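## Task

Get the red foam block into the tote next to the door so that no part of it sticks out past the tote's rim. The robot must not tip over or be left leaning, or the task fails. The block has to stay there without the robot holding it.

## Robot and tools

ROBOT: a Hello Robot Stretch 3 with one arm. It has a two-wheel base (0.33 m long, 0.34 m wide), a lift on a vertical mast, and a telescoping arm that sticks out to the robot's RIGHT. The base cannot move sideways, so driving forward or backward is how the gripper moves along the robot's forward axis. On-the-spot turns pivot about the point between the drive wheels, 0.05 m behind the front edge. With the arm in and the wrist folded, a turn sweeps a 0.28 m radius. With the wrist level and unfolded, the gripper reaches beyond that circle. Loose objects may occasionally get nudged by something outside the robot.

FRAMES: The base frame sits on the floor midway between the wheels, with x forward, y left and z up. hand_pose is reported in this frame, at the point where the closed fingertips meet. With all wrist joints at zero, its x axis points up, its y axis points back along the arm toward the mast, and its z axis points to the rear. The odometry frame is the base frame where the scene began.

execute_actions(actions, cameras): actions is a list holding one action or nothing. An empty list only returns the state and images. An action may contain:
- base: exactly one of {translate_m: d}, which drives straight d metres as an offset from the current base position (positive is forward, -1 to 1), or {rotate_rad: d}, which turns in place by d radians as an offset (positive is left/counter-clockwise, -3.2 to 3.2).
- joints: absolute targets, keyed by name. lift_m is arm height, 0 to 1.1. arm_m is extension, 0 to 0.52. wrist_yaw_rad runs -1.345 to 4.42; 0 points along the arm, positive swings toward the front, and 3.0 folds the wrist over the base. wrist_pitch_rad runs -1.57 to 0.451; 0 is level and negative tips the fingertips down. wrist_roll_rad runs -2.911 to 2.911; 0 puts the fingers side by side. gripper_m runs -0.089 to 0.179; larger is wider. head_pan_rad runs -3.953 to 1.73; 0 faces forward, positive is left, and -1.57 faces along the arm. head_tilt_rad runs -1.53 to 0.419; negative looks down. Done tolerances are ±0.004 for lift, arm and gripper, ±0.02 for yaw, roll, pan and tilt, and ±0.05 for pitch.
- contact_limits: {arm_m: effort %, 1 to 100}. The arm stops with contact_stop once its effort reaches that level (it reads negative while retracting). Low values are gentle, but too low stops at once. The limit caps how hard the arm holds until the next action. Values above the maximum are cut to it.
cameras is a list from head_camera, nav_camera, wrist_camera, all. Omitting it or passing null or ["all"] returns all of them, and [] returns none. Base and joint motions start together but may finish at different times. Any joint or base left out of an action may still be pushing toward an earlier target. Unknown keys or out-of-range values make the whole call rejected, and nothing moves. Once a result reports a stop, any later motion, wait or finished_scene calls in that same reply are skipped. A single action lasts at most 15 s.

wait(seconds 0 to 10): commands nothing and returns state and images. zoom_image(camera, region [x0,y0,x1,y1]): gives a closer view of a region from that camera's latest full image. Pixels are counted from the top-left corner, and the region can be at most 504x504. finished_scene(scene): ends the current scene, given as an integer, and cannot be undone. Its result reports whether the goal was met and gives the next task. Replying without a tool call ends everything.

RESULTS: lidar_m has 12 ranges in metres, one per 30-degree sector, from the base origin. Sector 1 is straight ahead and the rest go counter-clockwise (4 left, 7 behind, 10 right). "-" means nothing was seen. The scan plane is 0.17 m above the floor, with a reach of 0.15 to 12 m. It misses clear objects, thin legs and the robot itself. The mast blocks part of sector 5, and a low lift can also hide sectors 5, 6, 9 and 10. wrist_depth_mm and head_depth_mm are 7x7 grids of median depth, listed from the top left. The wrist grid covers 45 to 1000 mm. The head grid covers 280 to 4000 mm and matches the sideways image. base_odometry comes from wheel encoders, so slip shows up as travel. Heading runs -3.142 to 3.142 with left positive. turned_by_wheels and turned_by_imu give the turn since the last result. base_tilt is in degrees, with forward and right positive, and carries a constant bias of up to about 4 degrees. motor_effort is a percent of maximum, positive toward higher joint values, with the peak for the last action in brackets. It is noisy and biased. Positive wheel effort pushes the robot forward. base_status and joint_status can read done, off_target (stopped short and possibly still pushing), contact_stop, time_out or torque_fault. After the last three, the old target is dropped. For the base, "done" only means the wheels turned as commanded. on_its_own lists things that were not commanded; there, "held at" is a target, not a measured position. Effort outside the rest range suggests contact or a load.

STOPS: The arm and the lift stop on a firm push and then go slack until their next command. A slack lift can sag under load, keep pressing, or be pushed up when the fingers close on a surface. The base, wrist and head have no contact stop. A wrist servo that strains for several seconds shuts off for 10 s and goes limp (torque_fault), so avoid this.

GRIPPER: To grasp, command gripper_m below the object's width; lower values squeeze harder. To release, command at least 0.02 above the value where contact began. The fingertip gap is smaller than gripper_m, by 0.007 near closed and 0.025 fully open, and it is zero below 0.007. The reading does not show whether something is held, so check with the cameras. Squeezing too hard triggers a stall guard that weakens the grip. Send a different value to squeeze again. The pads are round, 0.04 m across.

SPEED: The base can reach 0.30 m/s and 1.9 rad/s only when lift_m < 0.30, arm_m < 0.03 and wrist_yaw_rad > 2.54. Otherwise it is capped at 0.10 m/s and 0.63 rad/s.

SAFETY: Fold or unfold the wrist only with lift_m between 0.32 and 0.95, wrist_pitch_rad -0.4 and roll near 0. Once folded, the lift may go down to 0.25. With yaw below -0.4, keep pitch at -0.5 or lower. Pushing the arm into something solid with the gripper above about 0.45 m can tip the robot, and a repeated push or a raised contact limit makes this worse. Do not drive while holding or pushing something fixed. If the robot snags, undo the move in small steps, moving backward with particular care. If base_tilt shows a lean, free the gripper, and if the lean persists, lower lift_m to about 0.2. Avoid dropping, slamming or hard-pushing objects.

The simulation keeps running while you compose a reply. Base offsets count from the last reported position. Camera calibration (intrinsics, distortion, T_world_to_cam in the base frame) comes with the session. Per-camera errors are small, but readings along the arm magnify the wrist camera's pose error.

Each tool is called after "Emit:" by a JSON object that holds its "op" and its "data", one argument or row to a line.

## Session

Emit:
{"op": "execute_actions", "data": {
  "actions": [
    {"joints":{"head_tilt_rad":-0.6,"lift_m":0.28}}
  ],
  "cameras": ["nav_camera"]
}}

Emit:
{"op": "execute_actions", "data": {
  "actions": [
    {"joints":{"head_pan_rad":-1.4}}
  ],
  "cameras": ["nav_camera"]
}}

Emit:
{"op": "execute_actions", "data": {
  "actions": [
    {"joints":{"head_pan_rad":-2.8}}
  ],
  "cameras": ["nav_camera"]
}}

Emit:
{"op": "execute_actions", "data": {
  "actions": [
    {"joints":{"head_pan_rad":1.3}}
  ],
  "cameras": ["nav_camera"]
}}

Scene clock: 3.17 s.
base_odometry: x=+0.000 y=+0.000 heading=+0.000 (m, m, rad; odometry frame)
turned_by_wheels: +0.000 (rad since the last result)
turned_by_imu: -0.001 (rad since the last result)
base_tilt: forward=+0.8 right=-0.1 (deg)
lidar_m: 2.15 1.38 0.90 0.83 0.84 1.04 1.26 1.39 0.98 0.90 0.91 1.14
head_depth_mm: 1736 1779 1863 1953 1788 1481 1232 / 1895 2091 2318 2298 1829 1482 1230 / 1867 2073 2288 2296 1823 1469 1241 / 1843 2019 2243 2414 1816 1474 1236 / 1791 1981 2209 2318 1823 1481 1235 / 1783 1939 2169 2302 1830 1468 1234 / 1756 1927 2136 2276 1833 1470 1237
base_status: not commanded
joint_positions: lift_m=+0.280 arm_m=-0.002 wrist_yaw_rad=+3.096 wrist_pitch_rad=-0.526 wrist_roll_rad=-0.013 gripper_m=+0.037 head_pan_rad=+0.000 head_tilt_rad=-0.592
joint_status: all done
motor_effort: left_wheel=-1(1) right_wheel=+0(1) lift_m=+27(37) arm_m=+0(1) wrist_yaw_rad=+0(1) wrist_pitch_rad=+4(4) wrist_roll_rad=+0(0) gripper_m=-1(1) head_pan_rad=+0(1) head_tilt_rad=-5(41) (%)
hand_pose: x=-0.0117 y=+0.0664 z=+0.2697 quat_wxyz=(+0.199, +0.682, +0.170, +0.683) (m; base frame)
wrist_depth_mm: 724 741 - 816 847 881 943 / 777 813 - 882 908 945 968 / 822 851 - 815 822 793 781 / 714 688 - 668 657 637 623 / 584 575 558 551 561 534 532 / 497 508 - - - 459 455 / 443 - - - - 406 398
pictures: nav_camera (sideways: a quarter turn counterclockwise sets it upright)
camera_calibration (this result's frames):
nav_camera: T_world_to_cam=[[0.543431, -0.0524138, 0.837816, -1.05245], [-0.0412937, -0.99851, -0.0356825, 0.0955239], [0.838438, -0.0152056, -0.544785, 0.660308], [0, 0, 0, 1]] pos_world=[0.0222527, 0.0502588, 1.2449]
Images, in order (width x height): nav_camera 672x504.

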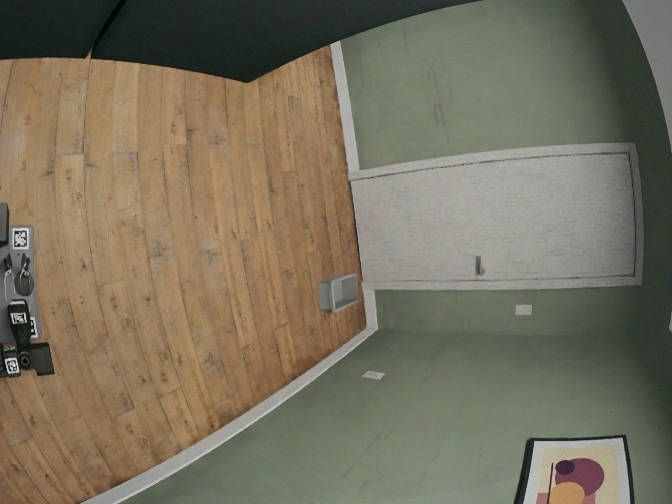

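Scene clock: 4.47 s.
base_odometry: x=+0.000 y=+0.000 heading=+0.000 (m, m, rad; odometry frame)
turned_by_wheels: +0.000 (rad since the last result)
turned_by_imu: +0.000 (rad since the last result)
base_tilt: forward=+0.8 right=-0.2 (deg)
lidar_m: 2.15 1.38 0.90 0.83 0.84 1.04 1.26 1.39 0.99 0.90 0.91 1.13
head_depth_mm: 732 808 898 1011 1161 1350 1237 / 736 808 898 1015 1167 1363 1235 / 736 814 902 1018 1171 1359 1238 / 737 813 902 1021 1171 1378 1239 / 739 813 909 1024 1174 1361 1227 / 742 815 911 1025 1179 1363 1242 / 739 821 909 1030 1174 1365 1232
base_status: not commanded
joint_positions: lift_m=+0.280 arm_m=-0.002 wrist_yaw_rad=+3.096 wrist_pitch_rad=-0.526 wrist_roll_rad=-0.013 gripper_m=+0.037 head_pan_rad=-1.393 head_tilt_rad=-0.592
joint_status: all done
motor_effort: left_wheel=-1(1) right_wheel=+0(0) lift_m=+27(26) arm_m=+0(0) wrist_yaw_rad=+1(0) wrist_pitch_rad=+4(4) wrist_roll_rad=+0(0) gripper_m=+1(0) head_pan_rad=-5(54) head_tilt_rad=-4(4) (%)
hand_pose: x=-0.0117 y=+0.0664 z=+0.2697 quat_wxyz=(+0.199, +0.682, +0.170, +0.683) (m; base frame)
wrist_depth_mm: 716 749 - 817 861 879 917 / 759 820 - 877 946 957 998 / 831 858 - 827 793 800 771 / 709 694 - 665 642 635 627 / 581 569 565 553 559 533 527 / 500 509 - - - 462 453 / 448 - - - - 405 401
pictures: nav_camera (sideways: a quarter turn counterclockwise sets it upright)
camera_calibration (this result's frames):
nav_camera: T_world_to_cam=[[0.0446767, -0.544336, 0.837677, -1.04923], [-0.990045, -0.136154, -0.0356719, 0.101298], [0.13347, -0.827744, -0.545001, 0.664889], [0, 0, 0, 1]] pos_world=[0.0584222, -0.00698376, 1.24489]
Images, in order (width x height): nav_camera 672x504.

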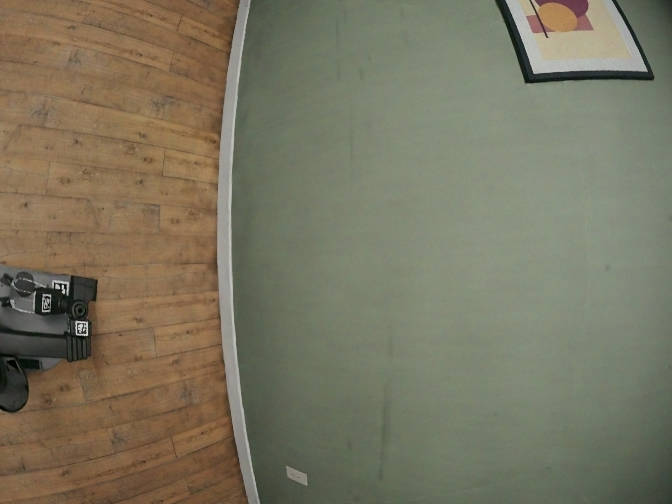

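Scene clock: 5.77 s.
base_odometry: x=+0.000 y=+0.000 heading=+0.000 (m, m, rad; odometry frame)
turned_by_wheels: +0.000 (rad since the last result)
turned_by_imu: +0.000 (rad since the last result)
base_tilt: forward=+0.9 right=-0.2 (deg)
lidar_m: 2.15 1.38 0.90 0.83 0.84 1.04 1.26 1.39 0.98 0.90 0.91 1.14
head_depth_mm: 1282 1358 1453 1655 1772 1483 1237 / 1300 1385 1509 1586 1680 1480 1236 / 1334 1416 1547 1743 1704 1472 1231 / 1357 1444 1595 1810 1736 1483 1231 / 1386 1479 1643 1802 1757 1467 1231 / 1412 1463 1544 1935 1783 1477 1236 / 1448 1576 1719 1848 1771 1480 1233
base_status: not commanded
joint_positions: lift_m=+0.280 arm_m=-0.002 wrist_yaw_rad=+3.096 wrist_pitch_rad=-0.526 wrist_roll_rad=-0.013 gripper_m=+0.037 head_pan_rad=-2.793 head_tilt_rad=-0.592
joint_status: all done
motor_effort: left_wheel=-1(1) right_wheel=+0(0) lift_m=+25(26) arm_m=+0(0) wrist_yaw_rad=+1(1) wrist_pitch_rad=+4(4) wrist_roll_rad=+0(0) gripper_m=+0(1) head_pan_rad=-5(55) head_tilt_rad=-4(4) (%)
hand_pose: x=-0.0117 y=+0.0664 z=+0.2697 quat_wxyz=(+0.199, +0.682, +0.170, +0.683) (m; base frame)
wrist_depth_mm: 722 753 - 794 846 891 944 / 766 807 - 884 923 962 985 / 825 854 - 828 800 781 753 / 701 686 - 653 645 642 628 / 587 571 565 554 555 544 526 / 502 510 - - - 458 456 / 443 - - - - 404 397
pictures: nav_camera (sideways: a quarter turn counterclockwise sets it upright)
camera_calibration (this result's frames):
nav_camera: T_world_to_cam=[[-0.528862, -0.13656, 0.837649, -1.0457], [-0.302445, 0.952499, -0.0356698, 0.0971004], [-0.792989, -0.272207, -0.545043, 0.670595], [0, 0, 0, 1]] pos_world=[0.00811355, -0.0527469, 1.24489]
Images, in order (width x height): nav_camera 672x504.

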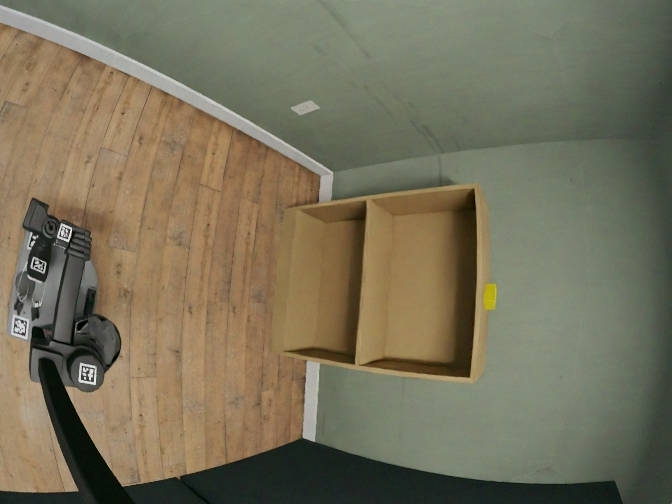

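Scene clock: 8.33 s.
base_odometry: x=+0.000 y=+0.000 heading=+0.000 (m, m, rad; odometry frame)
turned_by_wheels: +0.000 (rad since the last result)
turned_by_imu: -0.001 (rad since the last result)
base_tilt: forward=+0.8 right=-0.2 (deg)
lidar_m: 2.15 1.38 0.91 0.83 0.84 1.04 1.26 1.39 0.98 0.90 0.92 1.14
head_depth_mm: 863 967 1096 1271 1512 1480 1234 / 825 918 1033 1178 1377 1481 1237 / 783 868 976 1105 1280 1439 1242 / 750 827 921 1041 1189 1358 1243 / 732 794 882 990 1115 1294 1234 / 689 751 831 928 1051 1192 1242 / 662 721 792 877 982 1123 1208
base_status: not commanded
joint_positions: lift_m=+0.280 arm_m=-0.002 wrist_yaw_rad=+3.096 wrist_pitch_rad=-0.526 wrist_roll_rad=-0.013 gripper_m=+0.037 head_pan_rad=+1.293 head_tilt_rad=-0.592
joint_status: all done
motor_effort: left_wheel=-1(1) right_wheel=+0(1) lift_m=+27(26) arm_m=+0(0) wrist_yaw_rad=+0(0) wrist_pitch_rad=+4(4) wrist_roll_rad=+0(0) gripper_m=+0(1) head_pan_rad=+4(53) head_tilt_rad=-4(5) (%)
hand_pose: x=-0.0117 y=+0.0664 z=+0.2697 quat_wxyz=(+0.199, +0.682, +0.170, +0.683) (m; base frame)
wrist_depth_mm: 719 738 - 801 866 886 927 / 786 804 - 883 923 956 973 / 825 851 - 835 816 781 765 / 715 692 - 666 647 633 628 / 584 577 563 548 559 530 530 / 495 510 - - - 459 453 / 445 - - - - 406 400
pictures: nav_camera (sideways: a quarter turn counterclockwise sets it upright)
camera_calibration (this result's frames):
nav_camera: T_world_to_cam=[[0.199638, 0.508418, 0.837649, -1.05014], [0.948819, -0.3138, -0.0356698, 0.0894677], [0.244719, 0.801898, -0.545043, 0.664265], [0, 0, 0, 1]] pos_world=[-0.0377994, 0.0293109, 1.24489]
Images, in order (width x height): nav_camera 672x504.

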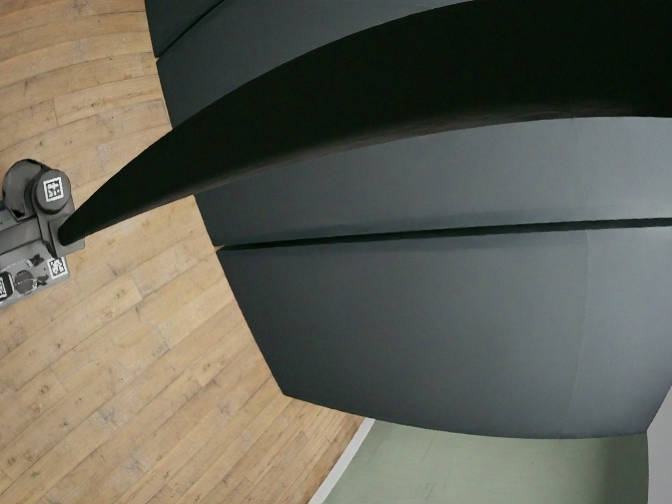

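Same layout, axis ≈0.12.

Emit:
{"op": "execute_actions", "data": {
  "actions": [
    {"base":{"rotate_rad":0.32},"joints":{"head_pan_rad":0,"head_tilt_rad":-0.5}}
  ],
  "cameras": []
}}

Emit:
{"op": "execute_actions", "data": {
  "actions": [
    {"base":{"translate_m":1}}
  ],
  "cameras": []
}}

Emit:
{"op": "execute_actions", "data": {
  "actions": [
    {"base":{"translate_m":0.7}}
  ],
  "cameras": []
}}

Emit:
{"op": "execute_actions", "data": {
  "actions": [
    {"base":{"rotate_rad":1.37}}
  ],
  "cameras": ["nav_camera"]
}}

Emit:
{"op": "execute_actions", "data": {
  "actions": [
    {"base":{"translate_m":1},"joints":{"head_pan_rad":0.8}}
  ],
  "cameras": ["nav_camera"]
}}

Scene clock: 10.40 s.
base_odometry: x=+0.000 y=+0.000 heading=+0.320 (m, m, rad; odometry frame)
turned_by_wheels: +0.320 (rad since the last result)
turned_by_imu: +0.321 (rad since the last result)
base_tilt: forward=+0.8 right=-0.2 (deg)
lidar_m: 2.15 1.01 0.83 0.83 0.92 1.26 1.39 1.10 0.91 0.90 1.00 1.60
head_depth_mm: 1746 1891 2050 2278 1941 1577 1311 / 1784 1939 2097 2311 2032 1585 1295 / 1790 1975 2148 2367 2006 1582 1303 / 1841 2006 2192 2381 2029 1565 1298 / 1870 2046 2253 2445 2020 1577 1293 / 1902 2089 2296 2466 2007 1587 1302 / 1950 2103 2320 2502 2018 1581 1299
base_status: done
joint_positions: lift_m=+0.280 arm_m=-0.002 wrist_yaw_rad=+3.096 wrist_pitch_rad=-0.526 wrist_roll_rad=-0.013 gripper_m=+0.037 head_pan_rad=+0.007 head_tilt_rad=-0.507
joint_status: all done
motor_effort: left_wheel=-4(9) right_wheel=+4(8) lift_m=+27(26) arm_m=+0(0) wrist_yaw_rad=+1(1) wrist_pitch_rad=+4(4) wrist_roll_rad=+0(0) gripper_m=+1(0) head_pan_rad=-5(52) head_tilt_rad=+4(16) (%)
hand_pose: x=-0.0117 y=+0.0664 z=+0.2697 quat_wxyz=(+0.199, +0.682, +0.170, +0.683) (m; base frame)
wrist_depth_mm: 915 883 - 809 777 767 740 / - 978 - 886 850 838 796 / 918 877 - 839 800 795 767 / 701 691 - 668 657 635 627 / 586 575 564 556 560 537 526 / 502 504 - - - 462 457 / 448 - - - - 404 398
pictures: none
No camera images: the call's "cameras" was empty. Leave "cameras" out to get every camera's image.

Scene clock: 15.40 s.
base_odometry: x=+0.949 y=+0.314 heading=+0.320 (m, m, rad; odometry frame)
turned_by_wheels: +0.000 (rad since the last result)
turned_by_imu: +0.003 (rad since the last result)
base_tilt: forward=+0.9 right=-0.1 (deg)
lidar_m: 1.17 1.33 0.65 0.65 0.72 1.16 2.23 1.32 1.09 1.08 1.21 1.18
head_depth_mm: 939 1005 1101 1220 1338 1484 1305 / 948 1032 1129 1235 1379 1490 1296 / 962 1038 1139 1263 1410 1537 1304 / 1002 1090 1191 1301 1451 1560 1295 / 1014 1103 1215 1346 1502 1588 1302 / 1036 1120 1238 1368 1558 1574 1301 / 1045 1147 1261 1410 1587 1578 1291
base_status: done
joint_positions: lift_m=+0.280 arm_m=-0.002 wrist_yaw_rad=+3.096 wrist_pitch_rad=-0.526 wrist_roll_rad=-0.013 gripper_m=+0.037 head_pan_rad=+0.007 head_tilt_rad=-0.506
joint_status: not commanded
motor_effort: left_wheel=-4(8) right_wheel=+3(9) lift_m=+26(27) arm_m=+0(1) wrist_yaw_rad=+1(1) wrist_pitch_rad=+4(4) wrist_roll_rad=+0(0) gripper_m=+0(1) head_pan_rad=-5(5) head_tilt_rad=+4(4) (%)
hand_pose: x=-0.0117 y=+0.0664 z=+0.2696 quat_wxyz=(+0.199, +0.682, +0.170, +0.683) (m; base frame)
wrist_depth_mm: 727 701 - 640 622 618 - / 832 787 - 710 683 687 - / 856 844 - 782 731 742 781 / 713 701 - 656 653 648 618 / 582 581 568 552 562 532 525 / 498 503 - - - 459 458 / 444 - - - - 406 403
pictures: none
No camera images: the call's "cameras" was empty. Leave "cameras" out to get every camera's image.

Scene clock: 19.43 s.
base_odometry: x=+1.614 y=+0.534 heading=+0.319 (m, m, rad; odometry frame)
turned_by_wheels: +0.000 (rad since the last result)
turned_by_imu: +0.002 (rad since the last result)
base_tilt: forward=+0.9 right=-0.2 (deg)
lidar_m: 0.48 0.57 0.91 1.05 0.77 0.93 2.82 1.48 1.22 1.17 0.60 0.48
head_depth_mm: 357 389 430 471 523 589 671 / 362 390 427 470 525 601 686 / 393 427 462 507 558 622 716 / 400 435 475 526 586 664 768 / 406 443 485 537 600 686 793 / 413 451 495 549 615 706 823 / 420 459 507 564 634 727 850
base_status: done
joint_positions: lift_m=+0.280 arm_m=-0.002 wrist_yaw_rad=+3.096 wrist_pitch_rad=-0.526 wrist_roll_rad=-0.013 gripper_m=+0.037 head_pan_rad=+0.007 head_tilt_rad=-0.506
joint_status: not commanded
motor_effort: left_wheel=-4(9) right_wheel=+3(10) lift_m=+27(28) arm_m=+0(0) wrist_yaw_rad=+1(1) wrist_pitch_rad=+4(4) wrist_roll_rad=+0(0) gripper_m=+0(1) head_pan_rad=-5(4) head_tilt_rad=+3(4) (%)
hand_pose: x=-0.0117 y=+0.0664 z=+0.2696 quat_wxyz=(+0.199, +0.682, +0.170, +0.683) (m; base frame)
wrist_depth_mm: 597 589 - - - - 830 / 668 656 - - - - 812 / 748 712 - 817 803 800 741 / 695 687 - 656 653 635 617 / 585 572 564 552 559 540 533 / 500 502 - - - 462 455 / 447 - - - - 404 403
pictures: none
No camera images: the call's "cameras" was empty. Leave "cameras" out to get every camera's image.

Scene clock: 21.63 s.
base_odometry: x=+1.614 y=+0.534 heading=+1.689 (m, m, rad; odometry frame)
turned_by_wheels: +1.370 (rad since the last result)
turned_by_imu: +1.377 (rad since the last result)
base_tilt: forward=+0.9 right=-0.1 (deg)
lidar_m: 1.85 0.69 0.72 1.90 1.76 1.26 1.21 0.71 0.51 0.48 0.52 0.71
head_depth_mm: 1362 1369 1380 1388 1404 1420 1271 / 1907 1969 1963 2026 1865 1587 1304 / 2943 3201 3486 2757 2020 1590 1302 / 3021 3268 3507 2776 2005 1587 1293 / 2968 3203 3526 2810 2022 1580 1301 / 2958 3182 3496 2761 2018 1580 1305 / 2997 3206 3490 2758 2016 1586 1272
base_status: done
joint_positions: lift_m=+0.280 arm_m=-0.002 wrist_yaw_rad=+3.096 wrist_pitch_rad=-0.526 wrist_roll_rad=-0.013 gripper_m=+0.037 head_pan_rad=+0.007 head_tilt_rad=-0.506
joint_status: not commanded
motor_effort: left_wheel=-4(10) right_wheel=+3(10) lift_m=+27(27) arm_m=+0(0) wrist_yaw_rad=+0(1) wrist_pitch_rad=+4(4) wrist_roll_rad=+0(0) gripper_m=+0(0) head_pan_rad=-5(5) head_tilt_rad=+3(3) (%)
hand_pose: x=-0.0117 y=+0.0664 z=+0.2696 quat_wxyz=(+0.199, +0.682, +0.170, +0.683) (m; base frame)
wrist_depth_mm: - - - - - 919 635 / - - - - - 938 646 / 893 872 - 837 810 798 648 / 706 695 - 667 652 634 624 / 581 568 558 551 555 538 525 / 496 509 - - - 459 450 / 446 - - - - 404 401
pictures: nav_camera (sideways: a quarter turn counterclockwise sets it upright)
camera_calibration (this result's frames):
nav_camera: T_world_to_cam=[[0.469816, -0.0491644, 0.881394, -1.10883], [-0.0311626, -0.998749, -0.0390996, 0.099915], [0.882214, -0.00909691, -0.470761, 0.563726], [0, 0, 0, 1]] pos_world=[0.0267346, 0.050403, 1.24661]
Images, in order (width x height): nav_camera 672x504.

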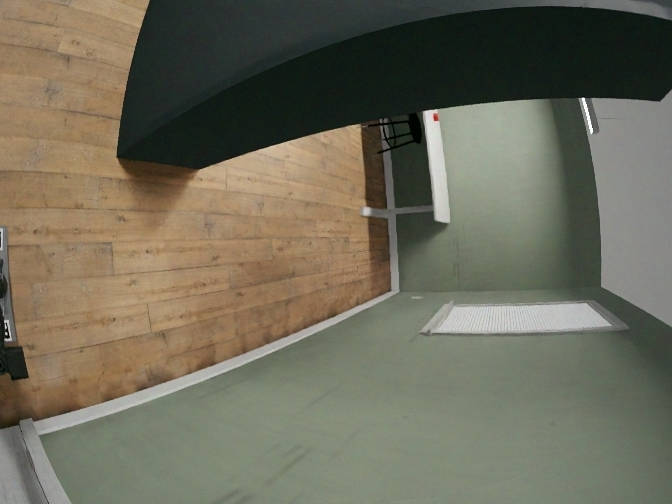

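Scene clock: 26.63 s.
base_odometry: x=+1.496 y=+1.527 heading=+1.689 (m, m, rad; odometry frame)
turned_by_wheels: +0.000 (rad since the last result)
turned_by_imu: +0.003 (rad since the last result)
base_tilt: forward=+0.8 right=-0.2 (deg)
lidar_m: 1.83 2.22 3.16 0.47 0.48 0.65 1.91 0.71 0.51 0.49 0.51 0.69
head_depth_mm: 2318 2485 2363 2631 2019 1585 1299 / 2502 2703 2345 2638 2011 1578 1314 / 2708 2947 2696 2756 2018 1581 1311 / 2981 3206 3538 2781 2024 1585 1301 / 3328 3594 3764 2750 2039 1571 1306 / 3384 3552 3820 2787 2006 1583 1296 / 3090 3313 3475 2777 2002 1578 1307
base_status: done
joint_positions: lift_m=+0.280 arm_m=-0.002 wrist_yaw_rad=+3.096 wrist_pitch_rad=-0.526 wrist_roll_rad=-0.013 gripper_m=+0.037 head_pan_rad=+0.793 head_tilt_rad=-0.506
joint_status: all done
motor_effort: left_wheel=-4(9) right_wheel=+3(8) lift_m=+27(27) arm_m=-1(0) wrist_yaw_rad=+0(1) wrist_pitch_rad=+4(4) wrist_roll_rad=+0(0) gripper_m=+0(1) head_pan_rad=+4(51) head_tilt_rad=+4(3) (%)
hand_pose: x=-0.0117 y=+0.0664 z=+0.2696 quat_wxyz=(+0.199, +0.682, +0.170, +0.683) (m; base frame)
wrist_depth_mm: 456 461 - - - - - / 499 503 - 967 - - - / 554 547 - 754 810 785 765 / 657 604 - 631 644 639 617 / 581 579 567 554 563 539 526 / 492 508 - - - 460 452 / 444 - - - - 406 403
pictures: nav_camera (sideways: a quarter turn counterclockwise sets it upright)
camera_calibration (this result's frames):
nav_camera: T_world_to_cam=[[0.366816, 0.297642, 0.881394, -1.10821], [0.684576, -0.727892, -0.0390996, 0.095549], [0.629922, 0.617724, -0.470761, 0.565265], [0, 0, 0, 1]] pos_world=[-0.0149763, 0.0502199, 1.24661]
Images, in order (width x height): nav_camera 672x504.

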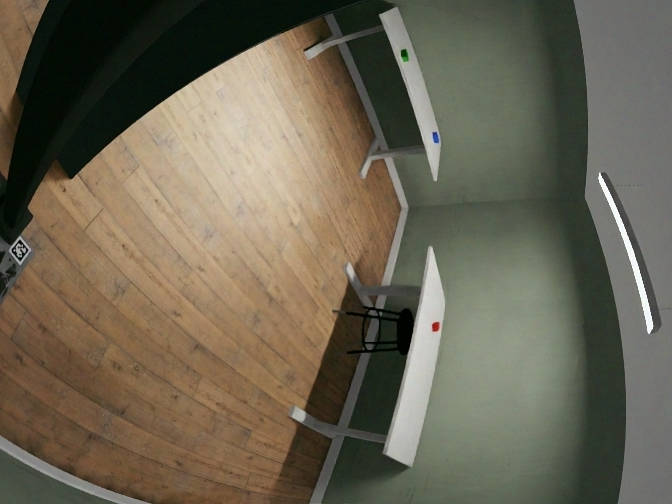

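Emit:
{"op": "execute_actions", "data": {
  "actions": [
    {"base":{"rotate_rad":0.71}}
  ],
  "cameras": []
}}

Emit:
{"op": "execute_actions", "data": {
  "actions": [
    {"base":{"translate_m":1}}
  ],
  "cameras": []
}}

Emit:
{"op": "execute_actions", "data": {
  "actions": [
    {"base":{"translate_m":0.8}}
  ],
  "cameras": []
}}

Emit:
{"op": "execute_actions", "data": {
  "actions": [
    {"base":{"rotate_rad":0.86},"joints":{"head_pan_rad":-1.57,"head_tilt_rad":-0.7,"lift_m":0.93,"wrist_pitch_rad":-0.4}}
  ],
  "cameras": ["head_camera"]
}}

Scene clock: 28.83 s.
base_odometry: x=+1.496 y=+1.527 heading=+2.399 (m, m, rad; odometry frame)
turned_by_wheels: +0.710 (rad since the last result)
turned_by_imu: +0.713 (rad since the last result)
base_tilt: forward=+0.9 right=-0.2 (deg)
lidar_m: 2.22 2.84 0.47 0.52 2.23 1.11 0.61 0.50 0.49 0.54 0.86 2.13
head_depth_mm: 2895 3106 3365 2794 2007 1570 1299 / 2838 3062 3407 2785 2020 1587 1299 / 2798 2995 3324 2766 2012 1579 1297 / 2824 3011 3335 2782 2029 1586 1305 / 2685 2941 3153 2383 1288 931 729 / 364 392 427 464 518 585 671 / 352 382 416 459 510 574 660
base_status: done
joint_positions: lift_m=+0.280 arm_m=-0.002 wrist_yaw_rad=+3.096 wrist_pitch_rad=-0.526 wrist_roll_rad=-0.013 gripper_m=+0.037 head_pan_rad=+0.793 head_tilt_rad=-0.506
joint_status: not commanded
motor_effort: left_wheel=-4(10) right_wheel=+3(9) lift_m=+26(27) arm_m=+0(0) wrist_yaw_rad=+0(0) wrist_pitch_rad=+4(4) wrist_roll_rad=+0(0) gripper_m=+0(1) head_pan_rad=+4(4) head_tilt_rad=+3(2) (%)
hand_pose: x=-0.0117 y=+0.0664 z=+0.2696 quat_wxyz=(+0.199, +0.682, +0.170, +0.683) (m; base frame)
wrist_depth_mm: - - - 605 507 434 - / - - - 664 544 461 925 / 904 870 - 739 590 511 758 / 702 701 - 667 623 572 622 / 582 564 558 556 556 531 525 / 499 509 - - - 464 454 / 444 - - - - 403 400
pictures: none
No camera images: the call's "cameras" was empty. Leave "cameras" out to get every camera's image.

Scene clock: 33.83 s.
base_odometry: x=+0.759 y=+2.203 heading=+2.399 (m, m, rad; odometry frame)
turned_by_wheels: +0.000 (rad since the last result)
turned_by_imu: +0.003 (rad since the last result)
base_tilt: forward=+0.8 right=-0.1 (deg)
lidar_m: 1.24 2.29 1.88 1.06 1.23 0.80 1.39 1.14 1.13 1.25 1.35 1.62
head_depth_mm: 2288 2478 2796 2757 2008 1570 1307 / 2275 2474 2322 2653 2031 1596 1304 / 2250 2465 2385 2813 2015 1583 1299 / 2234 2410 2385 2754 2022 1580 1300 / 2198 2407 2405 2800 2019 1598 1298 / 2174 2368 2366 2748 2004 1590 1293 / 2169 2338 2396 2567 2017 1579 1304
base_status: done
joint_positions: lift_m=+0.280 arm_m=-0.002 wrist_yaw_rad=+3.096 wrist_pitch_rad=-0.526 wrist_roll_rad=-0.013 gripper_m=+0.037 head_pan_rad=+0.793 head_tilt_rad=-0.506
joint_status: not commanded
motor_effort: left_wheel=-4(9) right_wheel=+3(9) lift_m=+27(27) arm_m=-1(1) wrist_yaw_rad=+1(1) wrist_pitch_rad=+4(4) wrist_roll_rad=+0(0) gripper_m=+0(1) head_pan_rad=+4(4) head_tilt_rad=+4(4) (%)
hand_pose: x=-0.0117 y=+0.0664 z=+0.2696 quat_wxyz=(+0.199, +0.682, +0.170, +0.683) (m; base frame)
wrist_depth_mm: 940 - - - - - - / 933 947 - - - - - / 737 791 - 824 792 784 778 / 669 684 - 660 650 634 627 / 579 579 563 550 555 531 528 / 497 504 - - - 459 453 / 447 - - - - 405 402
pictures: none
No camera images: the call's "cameras" was empty. Leave "cameras" out to get every camera's image.

Scene clock: 38.27 s.
base_odometry: x=+0.170 y=+2.745 heading=+2.399 (m, m, rad; odometry frame)
turned_by_wheels: +0.000 (rad since the last result)
turned_by_imu: +0.002 (rad since the last result)
base_tilt: forward=+0.8 right=-0.2 (deg)
lidar_m: 0.83 2.07 1.66 1.80 1.41 1.55 1.55 1.65 1.64 1.04 0.70 0.49
head_depth_mm: 1835 1990 2178 2407 2038 1571 1300 / 1812 1986 2202 2376 2029 1577 1302 / 1806 1966 2165 2381 2024 1593 1300 / 1784 1961 1951 2316 1967 1591 1300 / 1771 1932 1967 2325 2034 1581 1304 / 1747 1882 1986 2270 2006 1582 1304 / 1738 1867 1982 2286 2012 1575 1303
base_status: done
joint_positions: lift_m=+0.280 arm_m=-0.002 wrist_yaw_rad=+3.096 wrist_pitch_rad=-0.526 wrist_roll_rad=-0.013 gripper_m=+0.037 head_pan_rad=+0.793 head_tilt_rad=-0.506
joint_status: not commanded
motor_effort: left_wheel=-4(7) right_wheel=+3(8) lift_m=+27(26) arm_m=-1(1) wrist_yaw_rad=+1(1) wrist_pitch_rad=+4(4) wrist_roll_rad=+0(0) gripper_m=+0(1) head_pan_rad=+4(5) head_tilt_rad=+4(4) (%)
hand_pose: x=-0.0117 y=+0.0664 z=+0.2696 quat_wxyz=(+0.199, +0.682, +0.170, +0.683) (m; base frame)
wrist_depth_mm: - - - - - - - / - - - - - - - / 905 879 - 813 790 779 752 / 706 707 - 660 654 634 622 / 589 577 569 559 559 538 522 / 502 503 - - - 462 457 / 447 - - - - 404 397
pictures: none
No camera images: the call's "cameras" was empty. Leave "cameras" out to get every camera's image.

Scene clock: 45.00 s.
base_odometry: x=+0.170 y=+2.745 heading=-3.025 (m, m, rad; odometry frame)
turned_by_wheels: +0.860 (rad since the last result)
turned_by_imu: +0.864 (rad since the last result)
base_tilt: forward=+0.9 right=-0.2 (deg)
lidar_m: 1.65 2.00 1.80 1.41 1.92 1.72 1.65 1.04 1.05 0.49 0.76 1.64
head_depth_mm: 993 1113 1183 921 792 - 1149 / 989 1104 1190 921 770 - 1161 / 982 1107 1186 916 754 - - / 980 1101 1185 918 735 - - / 980 1098 1178 909 744 - 1114 / 974 1092 1169 887 734 640 1137 / 972 1086 1166 914 735 639 1186
base_status: done
joint_positions: lift_m=+0.930 arm_m=-0.002 wrist_yaw_rad=+3.096 wrist_pitch_rad=-0.419 wrist_roll_rad=-0.013 gripper_m=+0.037 head_pan_rad=-1.563 head_tilt_rad=-0.692
joint_status: all done
motor_effort: left_wheel=-4(10) right_wheel=+3(8) lift_m=+53(56) arm_m=-1(1) wrist_yaw_rad=+0(0) wrist_pitch_rad=+5(6) wrist_roll_rad=+0(0) gripper_m=+0(1) head_pan_rad=-5(54) head_tilt_rad=-5(26) (%)
hand_pose: x=-0.0110 y=+0.0812 z=+0.9420 quat_wxyz=(+0.162, +0.690, +0.132, +0.693) (m; base frame)
wrist_depth_mm: - - - - - - - / - - - - - - - / - - - - - - - / - - - - - - - / - - - - - - - / - - - - - - - / - - - - - - -
pictures: head_camera (sideways: a quarter turn clockwise sets it upright)
camera_calibration (this result's frames):
head_camera: T_world_to_cam=[[-0.000694362, 0.618087, -0.786109, 1.03922], [0.999497, -0.0244837, -0.0201334, 0.0241181], [-0.031691, -0.785728, -0.61776, 0.763829], [0, 0, 0, 1]] pos_world=[0.000822118, -0.0415765, 1.28929]
Images, in order (width x height): head_camera 896x504.

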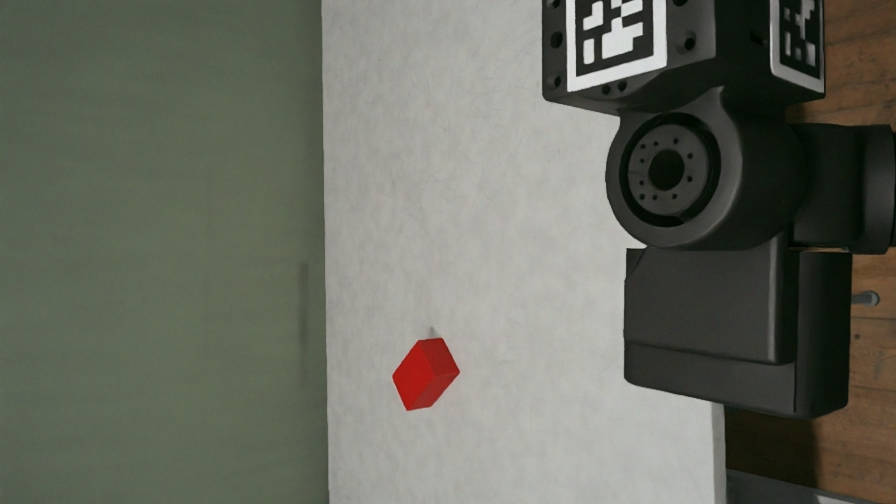

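Emit:
{"op": "execute_actions", "data": {
  "actions": [
    {"base":{"translate_m":0.025},"joints":{"wrist_yaw_rad":0.7,"gripper_m":0.15,"arm_m":0.46,"lift_m":0.81}}
  ],
  "cameras": ["wrist_camera","head_camera"]
}}

Scene clock: 49.90 s.
base_odometry: x=+0.145 y=+2.742 heading=-3.025 (m, m, rad; odometry frame)
turned_by_wheels: +0.000 (rad since the last result)
turned_by_imu: -0.001 (rad since the last result)
base_tilt: forward=+0.8 right=-0.1 (deg)
lidar_m: 1.63 1.97 1.78 1.41 1.91 1.73 1.67 1.06 1.08 0.49 0.75 1.65
head_depth_mm: 985 1105 1192 948 768 - - / 986 1102 1212 - 713 974 1182 / 982 1105 - 920 734 660 1191 / 981 1097 1203 886 731 657 1155 / 973 1093 1177 886 733 658 1177 / 977 1101 1170 881 736 639 1181 / 973 1089 1167 916 732 639 1174
base_status: done
joint_positions: lift_m=+0.810 arm_m=+0.460 wrist_yaw_rad=+0.700 wrist_pitch_rad=-0.418 wrist_roll_rad=-0.013 gripper_m=+0.150 head_pan_rad=-1.563 head_tilt_rad=-0.692
joint_status: all done
motor_effort: left_wheel=-4(6) right_wheel=+3(7) lift_m=+26(50) arm_m=+3(4) wrist_yaw_rad=+0(3) wrist_pitch_rad=+5(5) wrist_roll_rad=+0(0) gripper_m=+0(89) head_pan_rad=-4(5) head_tilt_rad=-4(5) (%)
hand_pose: x=+0.1231 y=-0.7764 z=+0.8232 quat_wxyz=(+0.704, +0.375, -0.594, +0.102) (m; base frame)
wrist_depth_mm: - - 750 584 492 422 365 / - - 827 638 520 439 381 / - - 601 582 535 464 402 / - 452 441 432 423 410 409 / 367 360 349 343 339 342 325 / 300 - 290 229 282 280 278 / 260 239 250 196 241 237 -
pictures: head_camera (sideways: a quarter turn clockwise sets it upright), wrist_camera
camera_calibration (this result's frames):
head_camera: T_world_to_cam=[[-0.000544787, 0.618087, -0.786109, 1.03922], [0.999492, -0.0247255, -0.0201334, 0.0241182], [-0.0318812, -0.785721, -0.61776, 0.76383], [0, 0, 0, 1]] pos_world=[0.000812057, -0.0415753, 1.28929]
wrist_camera: T_world_to_cam=[[-0.755493, -0.655027, -0.0130512, -0.399735], [-0.340459, 0.409541, -0.846383, 1.09484], [0.559749, -0.634993, -0.532415, 0.0405969], [0, 0, 0, 1]] pos_world=[0.048027, -0.684441, 0.943052]
Images, in order (width x height): head_camera 896x504, wrist_camera 644x364.

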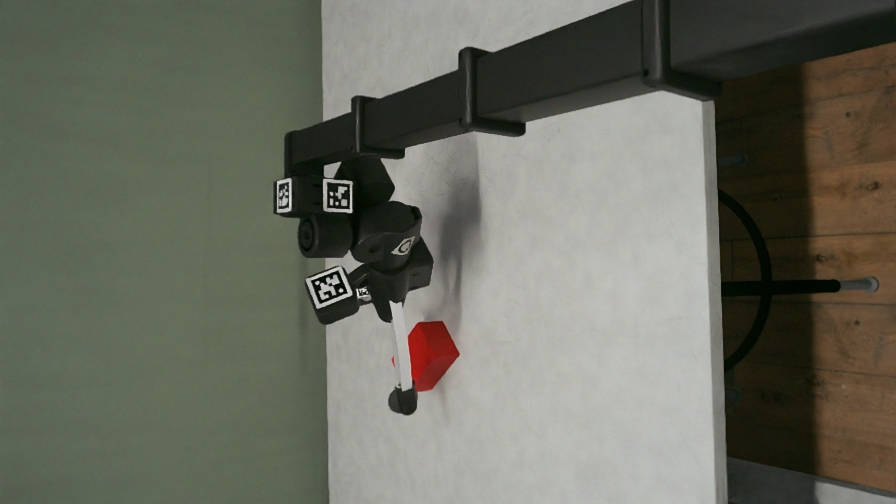

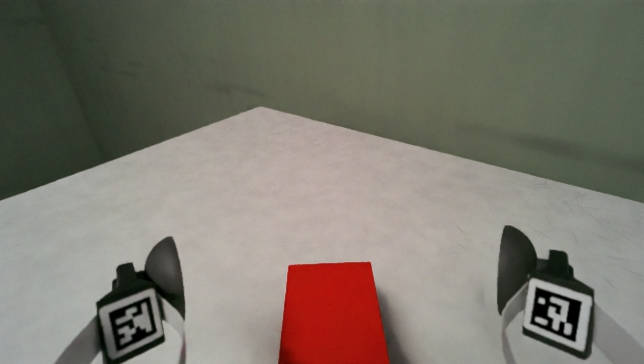

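Emit:
{"op": "execute_actions", "data": {
  "actions": [
    {"joints":{"lift_m":0.735}}
  ],
  "cameras": ["wrist_camera"]
}}

Emit:
{"op": "execute_actions", "data": {
  "actions": [
    {"joints":{"gripper_m":0.02}}
  ],
  "cameras": []
}}

Emit:
{"op": "execute_actions", "data": {
  "actions": [
    {"joints":{"lift_m":0.82,"arm_m":0}}
  ],
  "cameras": []
}}

Emit:
{"op": "execute_actions", "data": {
  "actions": [
    {"joints":{"wrist_yaw_rad":2.7}}
  ],
  "cameras": []
}}

Emit:
{"op": "execute_actions", "data": {
  "actions": [
    {"base":{"rotate_rad":2.37},"joints":{"lift_m":0.28,"head_pan_rad":0}}
  ],
  "cameras": ["wrist_camera"]
}}

Emit:
{"op": "execute_actions", "data": {
  "actions": [
    {"base":{"translate_m":1}}
  ],
  "cameras": []
}}

Emit:
{"op": "execute_actions", "data": {
  "actions": [
    {"base":{"translate_m":0.65}}
  ],
  "cameras": []
}}

Emit:
{"op": "execute_actions", "data": {
  "actions": [
    {"base":{"rotate_rad":-0.82}}
  ],
  "cameras": ["head_camera"]
}}

Scene clock: 52.10 s.
base_odometry: x=+0.145 y=+2.742 heading=-3.025 (m, m, rad; odometry frame)
turned_by_wheels: +0.000 (rad since the last result)
turned_by_imu: +0.000 (rad since the last result)
base_tilt: forward=+0.8 right=-0.2 (deg)
lidar_m: 1.63 1.97 1.79 1.41 1.91 1.74 1.67 1.06 1.08 0.49 0.75 1.65
head_depth_mm: 992 1107 1195 919 736 642 - / 984 1101 1186 953 - 972 1156 / 976 1109 1202 855 732 660 1183 / 981 1099 1181 852 736 656 1156 / 980 1096 1180 887 734 657 1183 / 972 1095 1176 892 732 641 1181 / 977 1091 1166 915 733 642 1170
base_status: not commanded
joint_positions: lift_m=+0.735 arm_m=+0.460 wrist_yaw_rad=+0.700 wrist_pitch_rad=-0.418 wrist_roll_rad=-0.013 gripper_m=+0.150 head_pan_rad=-1.563 head_tilt_rad=-0.692
joint_status: all done
motor_effort: left_wheel=-4(4) right_wheel=+3(3) lift_m=+27(25) arm_m=+3(4) wrist_yaw_rad=+0(0) wrist_pitch_rad=+5(5) wrist_roll_rad=+0(0) gripper_m=+1(0) head_pan_rad=-5(4) head_tilt_rad=-5(5) (%)
hand_pose: x=+0.1231 y=-0.7764 z=+0.7481 quat_wxyz=(+0.704, +0.375, -0.594, +0.102) (m; base frame)
wrist_depth_mm: - - 732 582 485 419 367 / - - 605 571 503 438 381 / 422 407 396 382 370 359 351 / 308 301 293 199 278 274 267 / 242 239 231 158 216 227 217 / 200 - 188 136 175 185 185 / 175 159 164 149 156 157 -
pictures: wrist_camera
camera_calibration (this result's frames):
wrist_camera: T_world_to_cam=[[-0.755493, -0.655027, -0.0130511, -0.400714], [-0.340459, 0.409541, -0.846383, 1.03135], [0.559749, -0.634993, -0.532415, 0.000658001], [0, 0, 0, 1]] pos_world=[0.048027, -0.684441, 0.868038]
Images, in order (width x height): wrist_camera 644x364.

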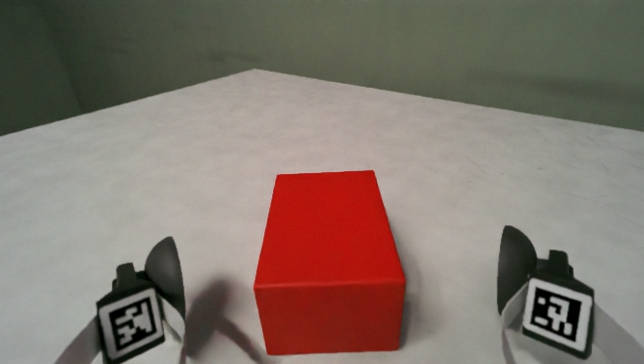

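Scene clock: 53.90 s.
base_odometry: x=+0.145 y=+2.742 heading=-3.025 (m, m, rad; odometry frame)
turned_by_wheels: +0.000 (rad since the last result)
turned_by_imu: +0.000 (rad since the last result)
base_tilt: forward=+0.8 right=-0.2 (deg)
lidar_m: 1.63 1.98 1.79 1.41 1.92 1.74 1.67 1.06 1.08 0.49 0.75 1.65
head_depth_mm: 986 1103 1188 919 734 642 - / 988 1104 1183 948 - 974 1159 / 985 1098 1201 857 733 659 1181 / 979 1103 1182 857 732 659 1160 / 974 1096 1175 884 730 656 1181 / 978 1093 1173 910 735 641 1174 / 973 1095 1167 916 731 642 1172
base_status: not commanded
joint_positions: lift_m=+0.735 arm_m=+0.460 wrist_yaw_rad=+0.700 wrist_pitch_rad=-0.418 wrist_roll_rad=-0.013 gripper_m=+0.021 head_pan_rad=-1.563 head_tilt_rad=-0.692
joint_status: all done
motor_effort: left_wheel=-4(4) right_wheel=+3(3) lift_m=+26(25) arm_m=+3(3) wrist_yaw_rad=+0(0) wrist_pitch_rad=+5(5) wrist_roll_rad=+0(0) gripper_m=-17(99) head_pan_rad=-4(5) head_tilt_rad=-5(5) (%)
hand_pose: x=+0.1231 y=-0.7764 z=+0.7481 quat_wxyz=(+0.704, +0.375, -0.594, +0.102) (m; base frame)
wrist_depth_mm: - - 749 590 486 420 363 / - - 608 580 505 437 382 / 420 412 394 381 370 357 351 / 307 300 293 197 276 275 266 / 241 237 235 156 214 220 216 / 199 197 187 134 134 184 181 / 170 168 159 146 151 158 157
pictures: none
No camera images: the call's "cameras" was empty. Leave "cameras" out to get every camera's image.

Scene clock: 58.47 s.
base_odometry: x=+0.145 y=+2.742 heading=-3.025 (m, m, rad; odometry frame)
turned_by_wheels: +0.000 (rad since the last result)
turned_by_imu: -0.001 (rad since the last result)
base_tilt: forward=+0.9 right=-0.2 (deg)
lidar_m: 1.63 1.98 1.78 1.41 1.92 1.74 1.67 1.05 1.08 0.49 0.75 1.65
head_depth_mm: 984 1105 1193 916 736 643 - / 987 1106 1187 919 732 640 - / 984 1100 1185 921 736 659 - / 980 1100 1179 919 731 659 - / 980 1100 1180 917 733 651 - / 976 1091 1171 915 732 487 1156 / 972 1089 1177 913 733 505 1175
base_status: not commanded
joint_positions: lift_m=+0.820 arm_m=+0.000 wrist_yaw_rad=+0.700 wrist_pitch_rad=-0.419 wrist_roll_rad=-0.013 gripper_m=+0.021 head_pan_rad=-1.563 head_tilt_rad=-0.692
joint_status: all done
motor_effort: left_wheel=-4(4) right_wheel=+3(3) lift_m=+53(55) arm_m=-4(5) wrist_yaw_rad=+0(0) wrist_pitch_rad=+5(6) wrist_roll_rad=+0(0) gripper_m=-18(18) head_pan_rad=-5(4) head_tilt_rad=-6(4) (%)
hand_pose: x=+0.1230 y=-0.3167 z=+0.8319 quat_wxyz=(+0.704, +0.375, -0.594, +0.101) (m; base frame)
wrist_depth_mm: - - - - 928 800 692 / - - - - 882 789 708 / - - 657 599 587 565 548 / - 518 464 197 440 427 420 / - - 384 157 336 346 343 / - - - 134 134 291 286 / - - - 145 239 250 247
pictures: none
No camera images: the call's "cameras" was empty. Leave "cameras" out to get every camera's image.

Scene clock: 60.47 s.
base_odometry: x=+0.145 y=+2.742 heading=-3.025 (m, m, rad; odometry frame)
turned_by_wheels: +0.000 (rad since the last result)
turned_by_imu: +0.000 (rad since the last result)
base_tilt: forward=+0.9 right=-0.2 (deg)
lidar_m: 1.63 1.98 1.78 1.41 1.91 1.74 1.67 1.06 1.08 0.49 0.75 1.65
head_depth_mm: 986 1111 1190 917 738 641 - / 981 1110 1194 914 731 641 - / 980 1103 1186 918 735 660 - / 982 1102 1179 914 734 642 - / 978 1098 1182 915 732 643 - / 974 1099 1170 915 732 642 1185 / 974 1086 1166 913 733 641 1179
base_status: not commanded
joint_positions: lift_m=+0.820 arm_m=+0.000 wrist_yaw_rad=+2.698 wrist_pitch_rad=-0.419 wrist_roll_rad=-0.013 gripper_m=+0.021 head_pan_rad=-1.563 head_tilt_rad=-0.692
joint_status: all done
motor_effort: left_wheel=-4(4) right_wheel=+3(3) lift_m=+54(53) arm_m=-3(4) wrist_yaw_rad=+3(4) wrist_pitch_rad=+6(6) wrist_roll_rad=+0(0) gripper_m=-17(17) head_pan_rad=-5(4) head_tilt_rad=-5(4) (%)
hand_pose: x=+0.0751 y=+0.0573 z=+0.8319 quat_wxyz=(+0.296, +0.703, -0.007, +0.647) (m; base frame)
wrist_depth_mm: - - - - - - - / - - - - - - - / - - - - - - - / - - - 197 - - - / - - - 157 - - - / - - - 134 134 - - / - - - 145 959 - -
pictures: none
No camera images: the call's "cameras" was empty. Leave "cameras" out to get every camera's image.

Scene clock: 66.20 s.
base_odometry: x=+0.145 y=+2.742 heading=-0.655 (m, m, rad; odometry frame)
turned_by_wheels: +2.370 (rad since the last result)
turned_by_imu: +2.384 (rad since the last result)
base_tilt: forward=+0.8 right=-0.2 (deg)
lidar_m: 1.93 1.67 1.67 1.06 1.18 0.49 0.82 1.63 2.09 1.78 1.41 1.55
head_depth_mm: 2757 1477 1611 1885 1661 1379 1185 / 2567 3005 2776 1951 1672 1376 1185 / 2311 2624 2773 2072 1654 1375 1186 / 2044 2309 2509 2074 1643 1378 1181 / 1860 2085 2327 2089 1663 1376 1188 / 1726 1872 2084 2051 1647 1388 1180 / 1593 1719 1892 1999 1661 1373 1189
base_status: done
joint_positions: lift_m=+0.280 arm_m=+0.000 wrist_yaw_rad=+2.698 wrist_pitch_rad=-0.419 wrist_roll_rad=-0.013 gripper_m=+0.021 head_pan_rad=-0.007 head_tilt_rad=-0.692
joint_status: all done
motor_effort: left_wheel=-4(8) right_wheel=+3(8) lift_m=+27(51) arm_m=-4(4) wrist_yaw_rad=+3(3) wrist_pitch_rad=+5(6) wrist_roll_rad=+0(0) gripper_m=-18(17) head_pan_rad=+5(55) head_tilt_rad=-5(5) (%)
hand_pose: x=+0.0750 y=+0.0573 z=+0.2928 quat_wxyz=(+0.296, +0.703, -0.006, +0.647) (m; base frame)
wrist_depth_mm: - - - - - - - / - - - - - - - / - - - - - - 977 / 867 848 820 197 755 746 745 / - 652 653 156 593 612 604 / - 551 526 135 134 513 510 / - 484 - 145 421 440 441
pictures: wrist_camera
camera_calibration (this result's frames):
wrist_camera: T_world_to_cam=[[0.90895, -0.4167, -0.0130631, -0.035445], [-0.232447, -0.480528, -0.845613, 0.330806], [0.34609, 0.771657, -0.533636, 0.250362], [0, 0, 0, 1]] pos_world=[0.0224646, -0.0490019, 0.412874]
Images, in order (width x height): wrist_camera 644x364.

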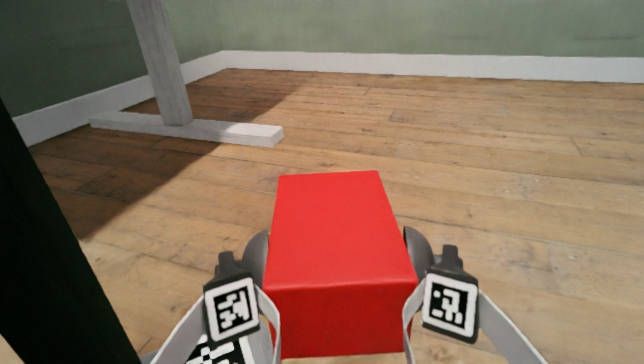

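Scene clock: 71.20 s.
base_odometry: x=+0.938 y=+2.132 heading=-0.655 (m, m, rad; odometry frame)
turned_by_wheels: +0.000 (rad since the last result)
turned_by_imu: +0.003 (rad since the last result)
base_tilt: forward=+0.9 right=-0.1 (deg)
lidar_m: 1.12 0.97 0.97 1.12 1.43 1.77 1.40 2.47 1.94 1.12 0.69 0.69
head_depth_mm: 1658 1965 2417 2082 1676 1378 1183 / 1467 1695 1990 2079 1645 1378 1181 / 1306 1495 1727 1927 1647 1382 1182 / 1177 1318 1494 1714 1654 1373 1186 / 1065 1179 1320 1512 1625 1376 1183 / 972 1072 1176 1338 1519 1393 1180 / 899 984 1078 1194 1345 1387 1185
base_status: done
joint_positions: lift_m=+0.280 arm_m=+0.000 wrist_yaw_rad=+2.698 wrist_pitch_rad=-0.419 wrist_roll_rad=-0.013 gripper_m=+0.021 head_pan_rad=-0.007 head_tilt_rad=-0.692
joint_status: not commanded
motor_effort: left_wheel=-4(9) right_wheel=+4(9) lift_m=+28(27) arm_m=-4(4) wrist_yaw_rad=+2(3) wrist_pitch_rad=+5(6) wrist_roll_rad=+0(0) gripper_m=-17(17) head_pan_rad=+4(4) head_tilt_rad=-4(5) (%)
hand_pose: x=+0.0749 y=+0.0573 z=+0.2928 quat_wxyz=(+0.296, +0.703, -0.006, +0.647) (m; base frame)
wrist_depth_mm: - - - 942 867 814 745 / - - - - 929 862 795 / - - - - 969 900 849 / 861 835 812 196 784 762 749 / - 656 655 156 598 612 604 / - 550 527 135 133 515 506 / - 485 - 146 423 440 439
pictures: none
No camera images: the call's "cameras" was empty. Leave "cameras" out to get every camera's image.

Scene clock: 75.07 s.
base_odometry: x=+1.454 y=+1.736 heading=-0.656 (m, m, rad; odometry frame)
turned_by_wheels: +0.000 (rad since the last result)
turned_by_imu: +0.002 (rad since the last result)
base_tilt: forward=+0.8 right=-0.2 (deg)
lidar_m: 0.59 0.51 0.51 0.59 1.02 1.91 2.04 2.80 0.51 0.53 2.42 1.01
head_depth_mm: 857 1013 1222 1528 1677 1383 1184 / 746 864 1028 1256 1530 1386 1183 / 662 753 872 1031 1270 1380 1179 / 594 666 761 882 1050 1280 1183 / 540 602 674 767 888 1055 1154 / 494 543 603 677 775 899 1055 / 455 499 547 607 684 778 911
base_status: done
joint_positions: lift_m=+0.280 arm_m=+0.000 wrist_yaw_rad=+2.698 wrist_pitch_rad=-0.419 wrist_roll_rad=-0.013 gripper_m=+0.021 head_pan_rad=-0.007 head_tilt_rad=-0.692
joint_status: not commanded
motor_effort: left_wheel=-4(9) right_wheel=+3(9) lift_m=+27(27) arm_m=-3(4) wrist_yaw_rad=+2(3) wrist_pitch_rad=+6(6) wrist_roll_rad=+0(0) gripper_m=-17(17) head_pan_rad=+4(4) head_tilt_rad=-4(5) (%)
hand_pose: x=+0.0749 y=+0.0573 z=+0.2928 quat_wxyz=(+0.296, +0.703, -0.006, +0.647) (m; base frame)
wrist_depth_mm: 712 635 564 512 468 434 404 / 789 698 618 555 499 465 425 / 849 756 679 597 542 496 458 / 859 809 723 197 583 533 489 / - 665 648 156 579 559 512 / - 557 525 134 134 515 506 / - 485 - 145 425 440 439
pictures: none
No camera images: the call's "cameras" was empty. Leave "cameras" out to get every camera's image.

Scene clock: 76.77 s.
base_odometry: x=+1.454 y=+1.736 heading=-1.475 (m, m, rad; odometry frame)
turned_by_wheels: -0.820 (rad since the last result)
turned_by_imu: -0.825 (rad since the last result)
base_tilt: forward=+0.8 right=-0.2 (deg)
lidar_m: 2.09 0.74 0.53 0.51 0.52 0.70 1.79 2.04 3.06 1.35 0.51 0.62
head_depth_mm: 2099 2346 2579 2038 1669 1285 1154 / 2088 2326 2568 2061 1653 1372 1179 / 2068 2323 2534 2045 1658 1379 1177 / 2051 2284 2491 2076 1646 1384 1180 / 2045 2290 2507 2063 1634 1367 1182 / 2038 2277 2512 2073 1650 1376 1182 / 1887 1795 1756 1711 1576 1387 1178
base_status: done
joint_positions: lift_m=+0.280 arm_m=+0.000 wrist_yaw_rad=+2.698 wrist_pitch_rad=-0.419 wrist_roll_rad=-0.013 gripper_m=+0.021 head_pan_rad=-0.007 head_tilt_rad=-0.692
joint_status: not commanded
motor_effort: left_wheel=+2(9) right_wheel=-4(9) lift_m=+27(27) arm_m=-4(4) wrist_yaw_rad=+2(2) wrist_pitch_rad=+6(6) wrist_roll_rad=+0(0) gripper_m=-17(18) head_pan_rad=+4(4) head_tilt_rad=-4(5) (%)
hand_pose: x=+0.0749 y=+0.0573 z=+0.2928 quat_wxyz=(+0.296, +0.703, -0.006, +0.647) (m; base frame)
wrist_depth_mm: 421 459 509 563 634 742 867 / 438 486 540 602 706 806 951 / 464 515 575 659 756 865 948 / 507 545 614 197 738 750 741 / - 573 628 156 594 618 606 / - 545 526 134 134 515 510 / - 484 - 145 424 441 439
pictures: head_camera (sideways: a quarter turn clockwise sets it upright)
camera_calibration (this result's frames):
head_camera: T_world_to_cam=[[-0.618582, 0.00845156, -0.785674, 1.04242], [0.0392502, 0.999026, -0.0201562, 0.0300053], [0.784739, -0.0433062, -0.618312, 0.759567], [0, 0, 0, 1]] pos_world=[0.0475851, -0.00589222, 1.28926]
Images, in order (width x height): head_camera 896x504.

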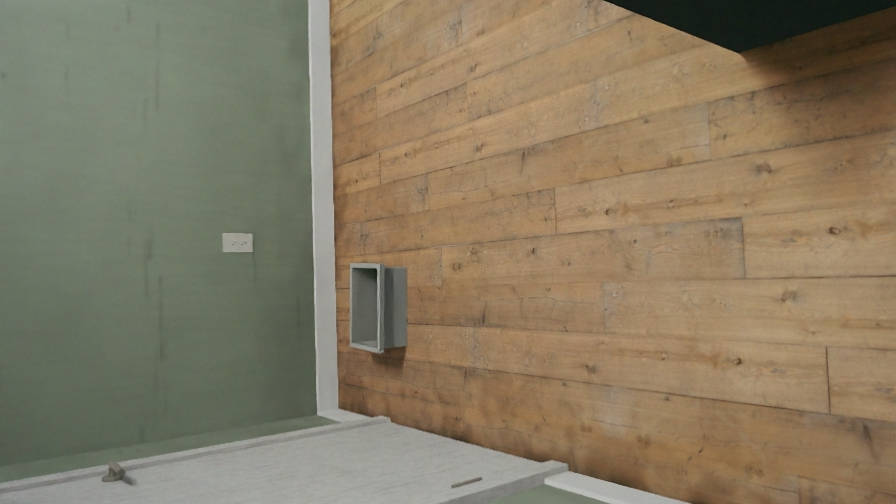

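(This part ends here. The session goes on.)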